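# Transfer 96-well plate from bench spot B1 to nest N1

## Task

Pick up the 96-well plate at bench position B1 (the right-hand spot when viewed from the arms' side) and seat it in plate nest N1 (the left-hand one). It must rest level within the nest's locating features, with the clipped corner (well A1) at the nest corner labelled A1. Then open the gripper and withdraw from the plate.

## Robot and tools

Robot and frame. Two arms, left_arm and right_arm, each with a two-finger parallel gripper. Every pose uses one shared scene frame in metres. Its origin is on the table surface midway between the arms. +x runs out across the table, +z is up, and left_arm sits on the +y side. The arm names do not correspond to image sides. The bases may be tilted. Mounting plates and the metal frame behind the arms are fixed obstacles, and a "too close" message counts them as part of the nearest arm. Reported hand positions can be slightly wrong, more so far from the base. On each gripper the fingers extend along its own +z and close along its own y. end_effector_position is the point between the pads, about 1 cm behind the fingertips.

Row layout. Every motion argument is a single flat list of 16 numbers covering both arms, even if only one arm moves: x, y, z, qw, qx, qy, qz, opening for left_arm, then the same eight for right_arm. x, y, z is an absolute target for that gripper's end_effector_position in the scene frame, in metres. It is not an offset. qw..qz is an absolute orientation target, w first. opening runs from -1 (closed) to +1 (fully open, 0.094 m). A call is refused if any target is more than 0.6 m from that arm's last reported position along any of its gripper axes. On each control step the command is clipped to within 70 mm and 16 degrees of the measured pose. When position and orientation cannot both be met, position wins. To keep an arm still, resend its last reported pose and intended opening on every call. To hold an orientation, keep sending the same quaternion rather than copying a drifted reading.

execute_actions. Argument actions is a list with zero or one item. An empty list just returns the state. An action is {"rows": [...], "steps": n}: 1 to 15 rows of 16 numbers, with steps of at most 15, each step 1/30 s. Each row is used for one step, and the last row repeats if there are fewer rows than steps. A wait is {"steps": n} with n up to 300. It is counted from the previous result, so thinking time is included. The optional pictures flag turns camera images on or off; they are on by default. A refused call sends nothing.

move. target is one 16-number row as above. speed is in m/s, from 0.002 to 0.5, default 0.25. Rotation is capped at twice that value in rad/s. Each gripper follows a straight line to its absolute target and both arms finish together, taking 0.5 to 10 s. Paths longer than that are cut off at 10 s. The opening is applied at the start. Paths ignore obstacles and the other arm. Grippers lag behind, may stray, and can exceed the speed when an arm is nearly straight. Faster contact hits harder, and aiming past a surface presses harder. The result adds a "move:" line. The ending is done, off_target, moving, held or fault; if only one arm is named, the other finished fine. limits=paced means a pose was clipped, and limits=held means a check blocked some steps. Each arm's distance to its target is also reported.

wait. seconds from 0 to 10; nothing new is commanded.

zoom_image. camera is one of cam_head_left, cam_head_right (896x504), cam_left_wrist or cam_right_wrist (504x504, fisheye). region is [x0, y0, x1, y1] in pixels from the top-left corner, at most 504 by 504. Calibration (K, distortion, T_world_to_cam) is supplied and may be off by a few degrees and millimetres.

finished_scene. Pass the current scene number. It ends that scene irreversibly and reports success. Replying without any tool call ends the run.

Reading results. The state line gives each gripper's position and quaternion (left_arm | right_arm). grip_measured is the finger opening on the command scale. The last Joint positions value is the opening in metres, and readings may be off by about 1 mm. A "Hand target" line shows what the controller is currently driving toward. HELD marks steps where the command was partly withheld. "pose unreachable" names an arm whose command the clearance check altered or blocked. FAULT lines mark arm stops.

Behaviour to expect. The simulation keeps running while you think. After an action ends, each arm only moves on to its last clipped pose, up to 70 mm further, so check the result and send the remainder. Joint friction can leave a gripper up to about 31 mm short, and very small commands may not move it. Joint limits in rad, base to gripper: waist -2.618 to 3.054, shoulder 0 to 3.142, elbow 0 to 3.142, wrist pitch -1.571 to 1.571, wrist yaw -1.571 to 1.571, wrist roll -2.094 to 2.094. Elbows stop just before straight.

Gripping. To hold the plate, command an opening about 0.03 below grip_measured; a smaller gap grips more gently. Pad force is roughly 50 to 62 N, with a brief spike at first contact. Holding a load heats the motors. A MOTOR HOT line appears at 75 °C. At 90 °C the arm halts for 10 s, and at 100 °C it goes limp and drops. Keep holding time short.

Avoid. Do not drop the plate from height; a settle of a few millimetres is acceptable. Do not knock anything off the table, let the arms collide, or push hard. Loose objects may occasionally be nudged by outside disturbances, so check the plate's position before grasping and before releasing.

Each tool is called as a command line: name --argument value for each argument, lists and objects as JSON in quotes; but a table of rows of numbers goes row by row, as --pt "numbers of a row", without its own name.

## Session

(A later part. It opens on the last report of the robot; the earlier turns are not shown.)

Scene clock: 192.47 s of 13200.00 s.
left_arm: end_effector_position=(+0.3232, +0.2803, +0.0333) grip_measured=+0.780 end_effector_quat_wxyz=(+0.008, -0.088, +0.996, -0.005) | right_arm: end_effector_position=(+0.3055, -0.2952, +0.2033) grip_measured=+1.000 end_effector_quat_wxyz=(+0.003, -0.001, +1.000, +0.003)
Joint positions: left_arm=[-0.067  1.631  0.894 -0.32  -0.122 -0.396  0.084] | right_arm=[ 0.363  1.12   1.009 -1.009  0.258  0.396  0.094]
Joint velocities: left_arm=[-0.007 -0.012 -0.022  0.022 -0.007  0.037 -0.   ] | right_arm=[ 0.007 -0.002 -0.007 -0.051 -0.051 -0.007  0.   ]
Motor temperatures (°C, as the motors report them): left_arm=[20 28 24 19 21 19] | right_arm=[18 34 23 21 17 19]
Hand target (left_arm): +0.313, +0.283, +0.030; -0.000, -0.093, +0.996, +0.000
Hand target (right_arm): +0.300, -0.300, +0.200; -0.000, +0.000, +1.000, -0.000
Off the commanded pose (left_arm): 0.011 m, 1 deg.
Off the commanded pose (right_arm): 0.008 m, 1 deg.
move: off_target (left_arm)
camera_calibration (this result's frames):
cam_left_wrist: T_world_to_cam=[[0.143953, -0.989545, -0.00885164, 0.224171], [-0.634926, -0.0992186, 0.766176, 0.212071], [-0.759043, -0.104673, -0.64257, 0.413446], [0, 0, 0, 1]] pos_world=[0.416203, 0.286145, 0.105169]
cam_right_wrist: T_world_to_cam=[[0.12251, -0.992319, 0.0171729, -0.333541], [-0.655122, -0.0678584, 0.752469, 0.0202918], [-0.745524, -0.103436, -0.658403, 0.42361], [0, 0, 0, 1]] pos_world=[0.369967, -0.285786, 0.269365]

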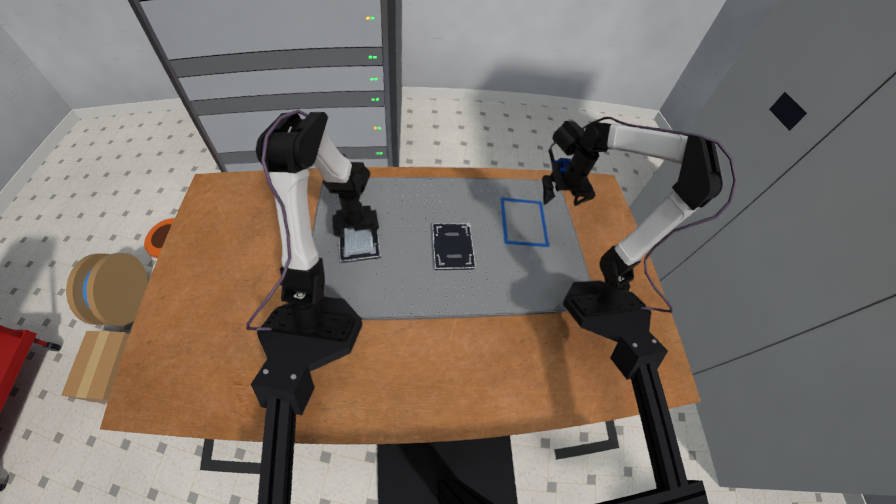

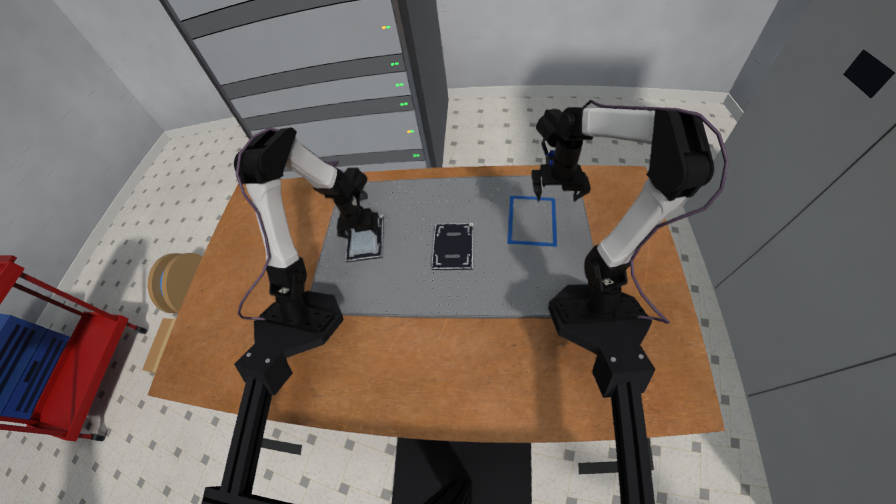

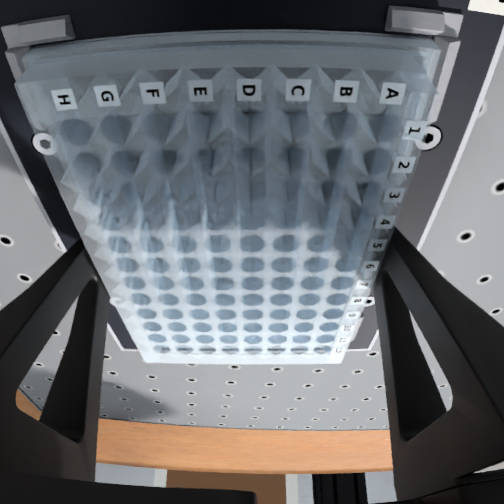

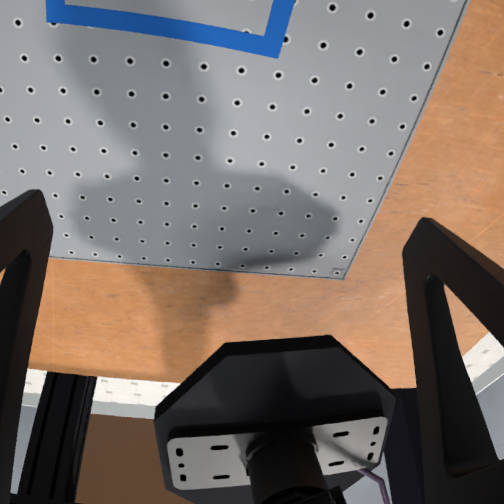

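move --target '[0.316,0.283,0.016,0,-0.097,0.995,0,0.74,0.3,-0.3,0.2,0,0,1,0,1]' --speed 0.006

zoom_image --camera "cam_head_left" --region '[310, 190, 410, 280]'

Scene clock: 198.23 s of 13200.00 s.
left_arm: end_effector_position=(+0.3232, +0.2804, +0.0328) grip_measured=+0.780 end_effector_quat_wxyz=(+0.008, -0.088, +0.996, -0.005) | right_arm: end_effector_position=(+0.3055, -0.2952, +0.2033) grip_measured=+1.000 end_effector_quat_wxyz=(+0.003, -0.001, +1.000, +0.003)
Joint positions: left_arm=[-0.067  1.633  0.894 -0.318 -0.123 -0.396  0.084] | right_arm=[ 0.363  1.12   1.009 -1.009  0.258  0.396  0.094]
Joint velocities: left_arm=[ 0.002 -0.007  0.002  0.051  0.051  0.037 -0.   ] | right_arm=[ 0.012 -0.017  0.002 -0.066 -0.007  0.022  0.   ]
Motor temperatures (°C, as the motors report them): left_arm=[20 28 24 19 21 19] | right_arm=[18 34 23 21 17 19]
Hand target (left_arm): +0.315, +0.283, +0.017; -0.000, -0.097, +0.995, +0.000
Hand target (right_arm): +0.300, -0.300, +0.200; -0.000, +0.000, +1.000, -0.000
Off the commanded pose (left_arm): 0.018 m, 2 deg.
Off the commanded pose (right_arm): 0.008 m, 1 deg.
move: off_target (left_arm)
camera_calibration (this result's frames):
cam_left_wrist: T_world_to_cam=[[0.143591, -0.989591, -0.00957069, 0.22437], [-0.635092, -0.0995611, 0.765993, 0.212659], [-0.758973, -0.103912, -0.642777, 0.412914], [0, 0, 0, 1]] pos_world=[0.416231, 0.286114, 0.104664]
cam_right_wrist: T_world_to_cam=[[0.12251, -0.992319, 0.0171729, -0.333541], [-0.655122, -0.0678584, 0.752469, 0.0202918], [-0.745524, -0.103436, -0.658403, 0.42361], [0, 0, 0, 1]] pos_world=[0.369967, -0.285786, 0.269365]

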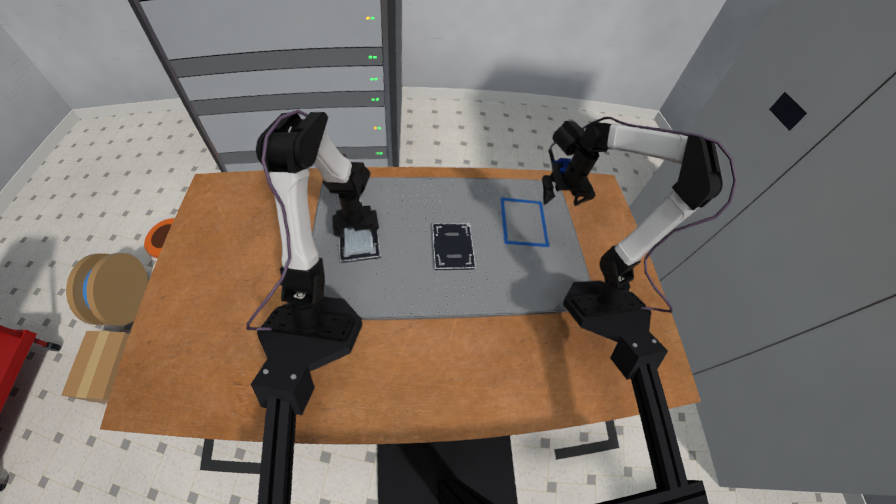

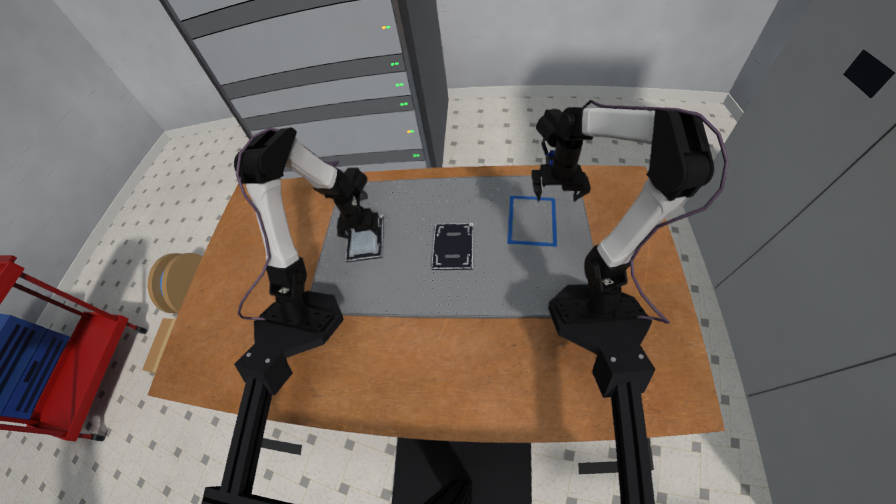

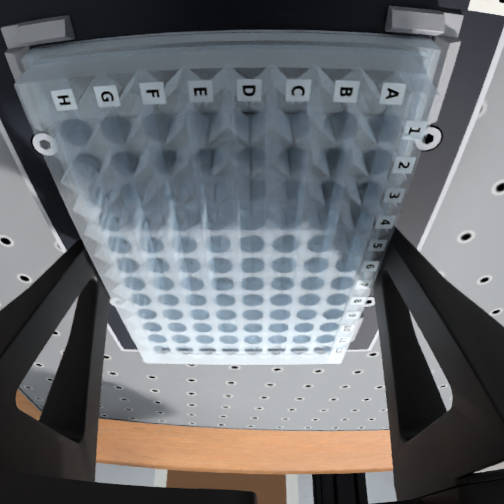

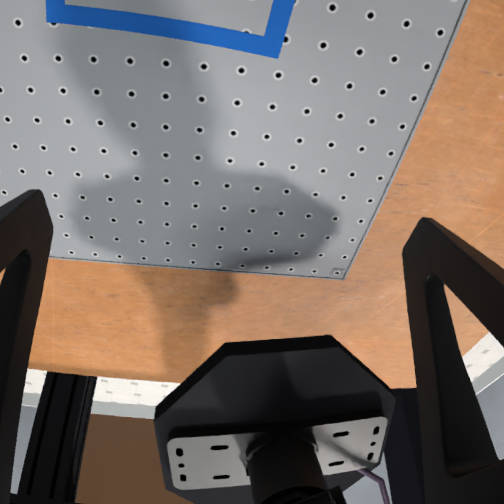

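Region (310, 190, 410, 280) of cam_head_left's 896x504 image, scaled by 5.040, with more detail than that image has; it fills the top 454 rows of this view, and the rest is white.

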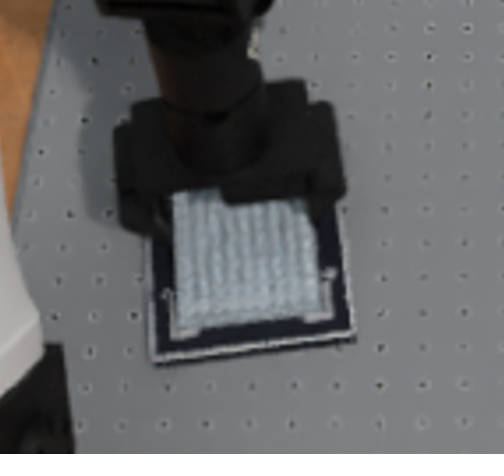

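move --target '[0.323,0.2804,0.030,0,-0.088,0.996,0,1,0.3,-0.3,0.2,0,0,1,0,1]'

move --target '[0.33,0.30,0.16,0,-0.088,0.996,0,1,0.3,-0.3,0.2,0,0,1,0,1]' --speed 0.08

move --target '[0.44,0.31,0.17,0,-0.088,0.996,0,1,0.3,-0.3,0.2,0,0,1,0,1]'

zoom_image --camera "cam_head_left" --region '[310, 190, 410, 280]'

Scene clock: 203.03 s of 13200.00 s.
left_arm: end_effector_position=(+0.3232, +0.2805, +0.0331) grip_measured=+1.000 end_effector_quat_wxyz=(+0.008, -0.088, +0.996, -0.005) | right_arm: end_effector_position=(+0.3055, -0.2952, +0.2033) grip_measured=+1.000 end_effector_quat_wxyz=(+0.003, -0.001, +1.000, +0.003)
Joint positions: left_arm=[-0.067  1.632  0.894 -0.319 -0.123 -0.396  0.094] | right_arm=[ 0.363  1.12   1.009 -1.009  0.258  0.396  0.094]
Joint velocities: left_arm=[-0.012  0.002 -0.007 -0.007  0.007 -0.051  0.   ] | right_arm=[ 0.007 -0.002 -0.002  0.037 -0.022  0.095  0.   ]
Motor temperatures (°C, as the motors report them): left_arm=[20 28 24 20 21 19] | right_arm=[18 34 23 21 17 19]
Hand target (left_arm): +0.323, +0.280, +0.030; +0.000, -0.088, +0.996, +0.000
Hand target (right_arm): +0.300, -0.300, +0.200; -0.000, +0.000, +1.000, -0.000
Off the commanded pose (left_arm): 0.003 m, 1 deg.
Off the commanded pose (right_arm): 0.008 m, 1 deg.
After step 90, 1.10 s passed at rest.
move: done
camera_calibration (this result's frames):
cam_left_wrist: T_world_to_cam=[[0.143921, -0.989541, -0.00975512, 0.224438], [-0.635057, -0.0999151, 0.765976, 0.212548], [-0.75894, -0.104045, -0.642795, 0.413168], [0, 0, 0, 1]] pos_world=[0.416248, 0.286316, 0.104965]
cam_right_wrist: T_world_to_cam=[[0.12251, -0.992319, 0.0171729, -0.333541], [-0.655122, -0.0678584, 0.752469, 0.0202918], [-0.745524, -0.103436, -0.658403, 0.42361], [0, 0, 0, 1]] pos_world=[0.369967, -0.285786, 0.269365]

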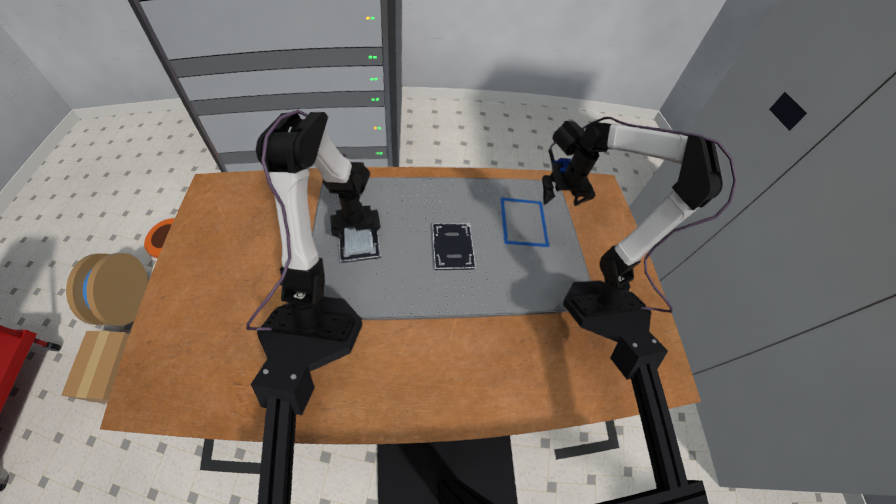

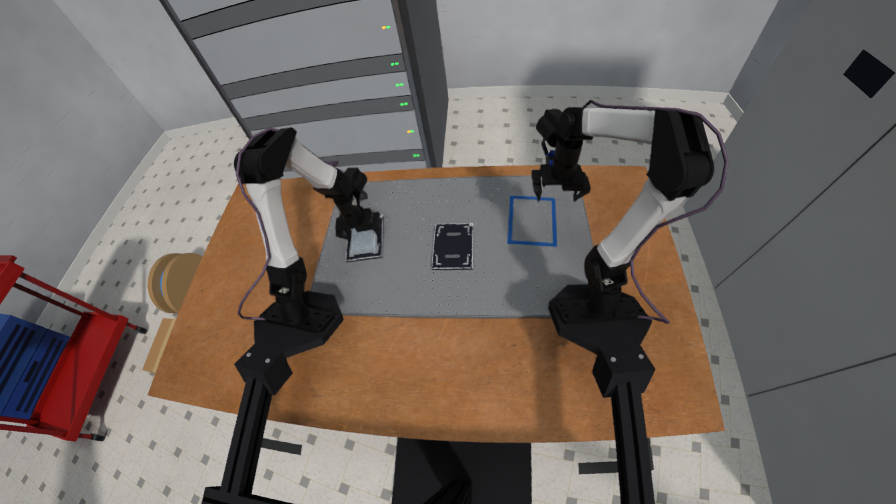

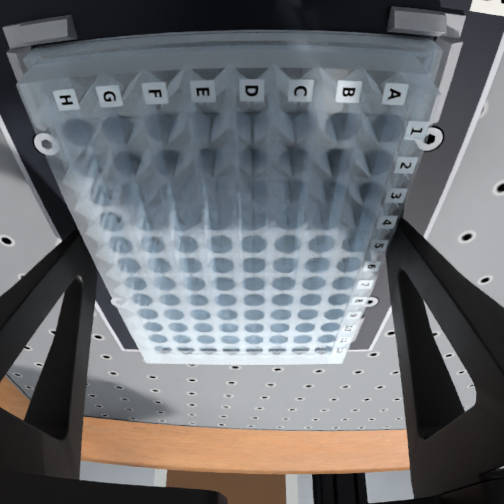

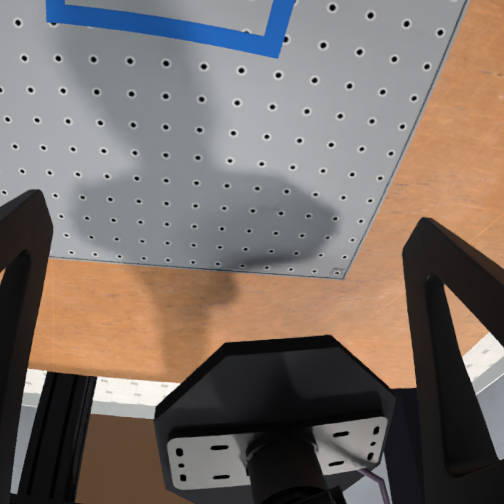

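Scene clock: 205.20 s of 13200.00 s.
left_arm: end_effector_position=(+0.3277, +0.2975, +0.1544) grip_measured=+1.000 end_effector_quat_wxyz=(-0.004, -0.087, +0.996, +0.000) | right_arm: end_effector_position=(+0.3055, -0.2952, +0.2033) grip_measured=+1.000 end_effector_quat_wxyz=(+0.003, -0.001, +1.000, +0.003)
Joint positions: left_arm=[-0.061  1.316  1.071 -0.837 -0.123 -0.392  0.094] | right_arm=[ 0.363  1.12   1.009 -1.009  0.258  0.396  0.094]
Joint velocities: left_arm=[-0.007 -0.002 -0.002  0.007 -0.007  0.037  0.   ] | right_arm=[ 0.017 -0.002 -0.022 -0.066 -0.066  0.022  0.   ]
Motor temperatures (°C, as the motors report them): left_arm=[20 28 24 19 21 19] | right_arm=[18 34 23 21 17 19]
Hand target (left_arm): +0.331, +0.300, +0.161; +0.000, -0.088, +0.996, +0.000
Hand target (right_arm): +0.300, -0.300, +0.200; -0.000, +0.000, +1.000, -0.000
Off the commanded pose (left_arm): 0.007 m, 0 deg.
Off the commanded pose (right_arm): 0.008 m, 1 deg.
move: done
camera_calibration (this result's frames):
cam_left_wrist: T_world_to_cam=[[0.141473, -0.989704, -0.0216976, 0.244448], [-0.616119, -0.105184, 0.780599, 0.117259], [-0.774844, -0.0970649, -0.624656, 0.49662], [0, 0, 0, 1]] pos_world=[0.422466, 0.302469, 0.223988]
cam_right_wrist: T_world_to_cam=[[0.12251, -0.992319, 0.0171729, -0.333541], [-0.655122, -0.0678584, 0.752469, 0.0202918], [-0.745524, -0.103436, -0.658403, 0.42361], [0, 0, 0, 1]] pos_world=[0.369967, -0.285786, 0.269365]

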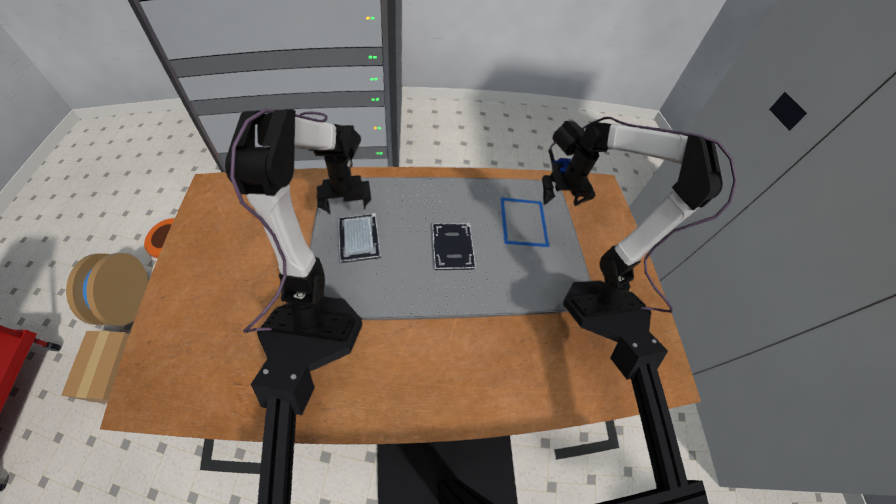

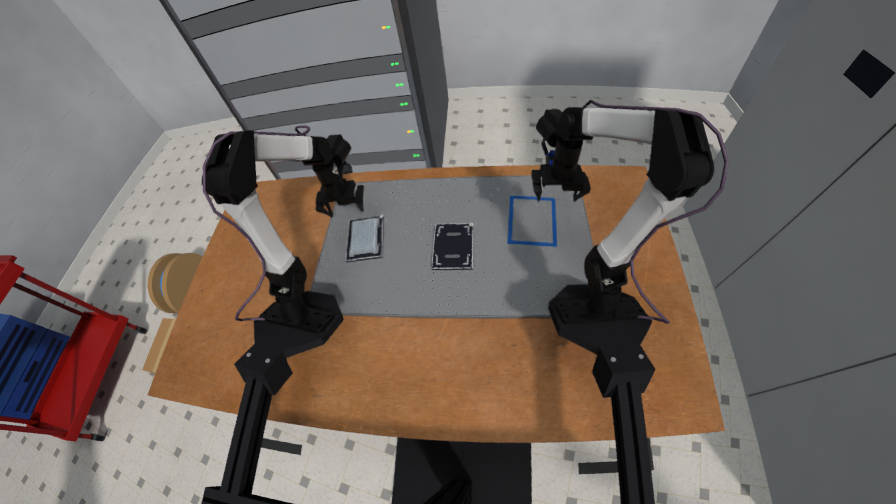

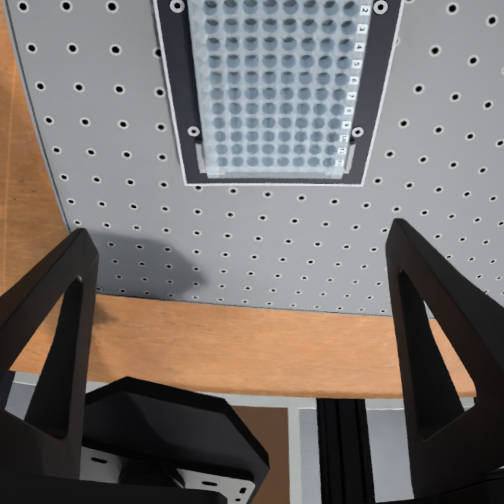

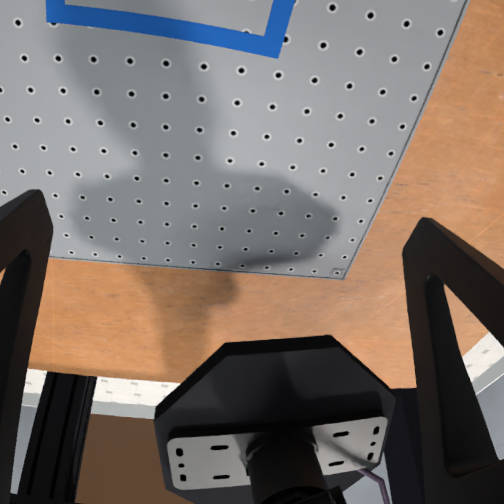

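Scene clock: 206.37 s of 13200.00 s.
left_arm: end_effector_position=(+0.4398, +0.3078, +0.1700) grip_measured=+1.000 end_effector_quat_wxyz=(+0.008, -0.090, +0.996, +0.000) | right_arm: end_effector_position=(+0.3055, -0.2952, +0.2033) grip_measured=+1.000 end_effector_quat_wxyz=(+0.003, -0.001, +1.000, +0.003)
Joint positions: left_arm=[ 0.035  1.65   1.634 -1.035 -0.082 -0.31   0.094] | right_arm=[ 0.363  1.12   1.009 -1.009  0.258  0.396  0.094]
Joint velocities: left_arm=[-0.027 -0.007  0.007 -0.037  0.007  0.007  0.   ] | right_arm=[ 0.002  0.002 -0.022 -0.007  0.037 -0.022  0.   ]
Motor temperatures (°C, as the motors report them): left_arm=[20 28 24 19 21 19] | right_arm=[18 34 23 21 17 19]
Hand target (left_arm): +0.440, +0.309, +0.169; +0.001, -0.088, +0.996, -0.001
Hand target (right_arm): +0.300, -0.300, +0.200; -0.000, +0.000, +1.000, -0.000
Off the commanded pose (left_arm): 0.002 m, 1 deg.
Off the commanded pose (right_arm): 0.008 m, 1 deg.
move: done
camera_calibration (this result's frames):
cam_left_wrist: T_world_to_cam=[[0.146608, -0.988997, -0.0197909, 0.236376], [-0.634105, -0.109317, 0.765481, 0.187045], [-0.759222, -0.0996759, -0.643154, 0.591308], [0, 0, 0, 1]] pos_world=[0.532885, 0.313161, 0.241801]
cam_right_wrist: T_world_to_cam=[[0.12251, -0.992319, 0.0171729, -0.333541], [-0.655122, -0.0678584, 0.752469, 0.0202918], [-0.745524, -0.103436, -0.658403, 0.42361], [0, 0, 0, 1]] pos_world=[0.369967, -0.285786, 0.269365]

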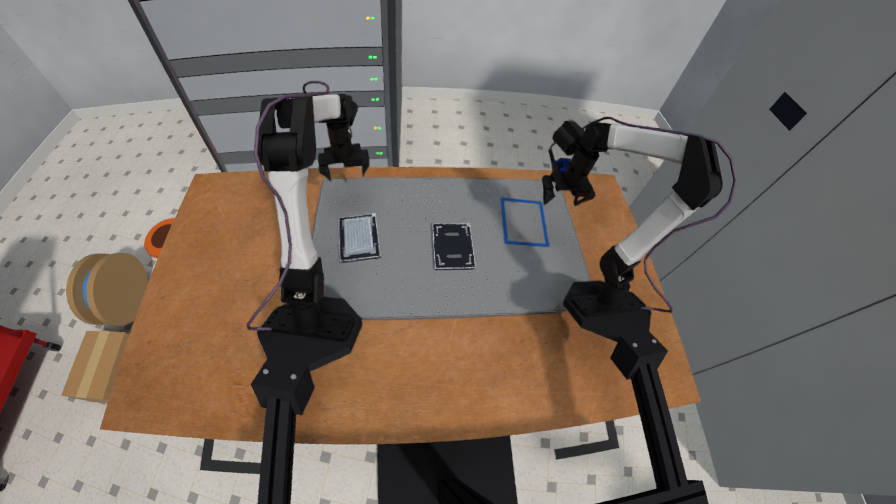

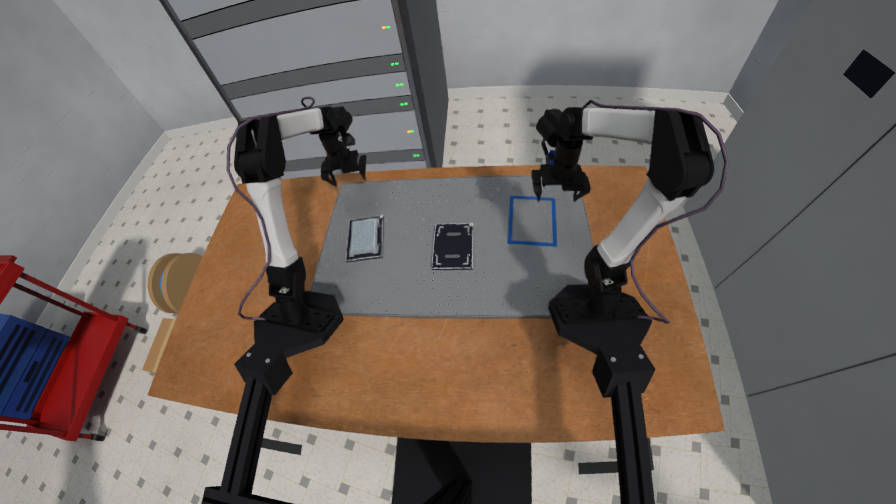

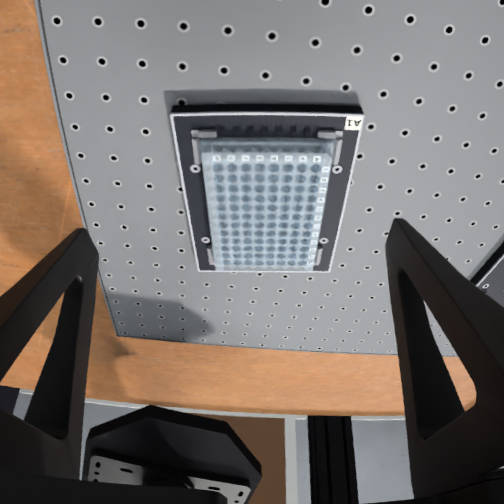

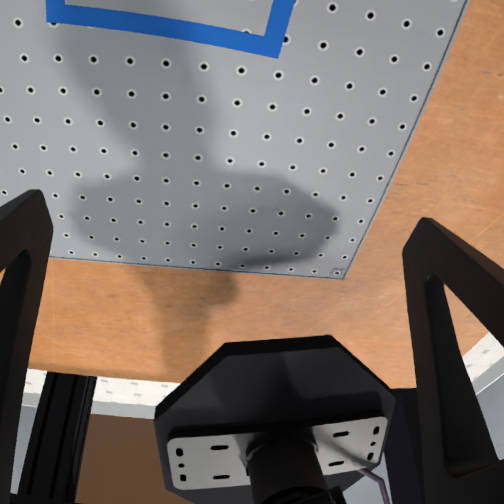

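Region (310, 190, 410, 280) of cam_head_left's 896x504 image, scaled by 5.040, with more detail than that image has; it fills the top 454 rows of this view, and the rest is white.

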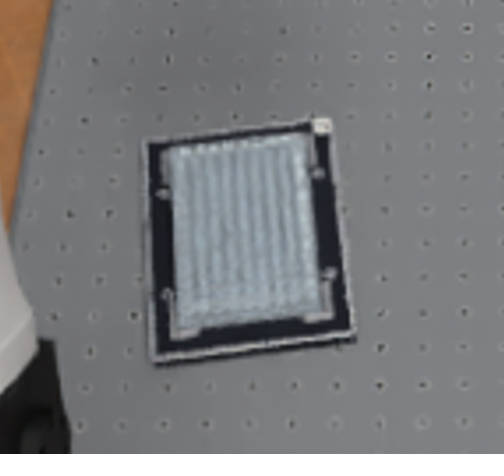

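Looks seated.

finished_scene --scene 1

The scene is finished: the task was done.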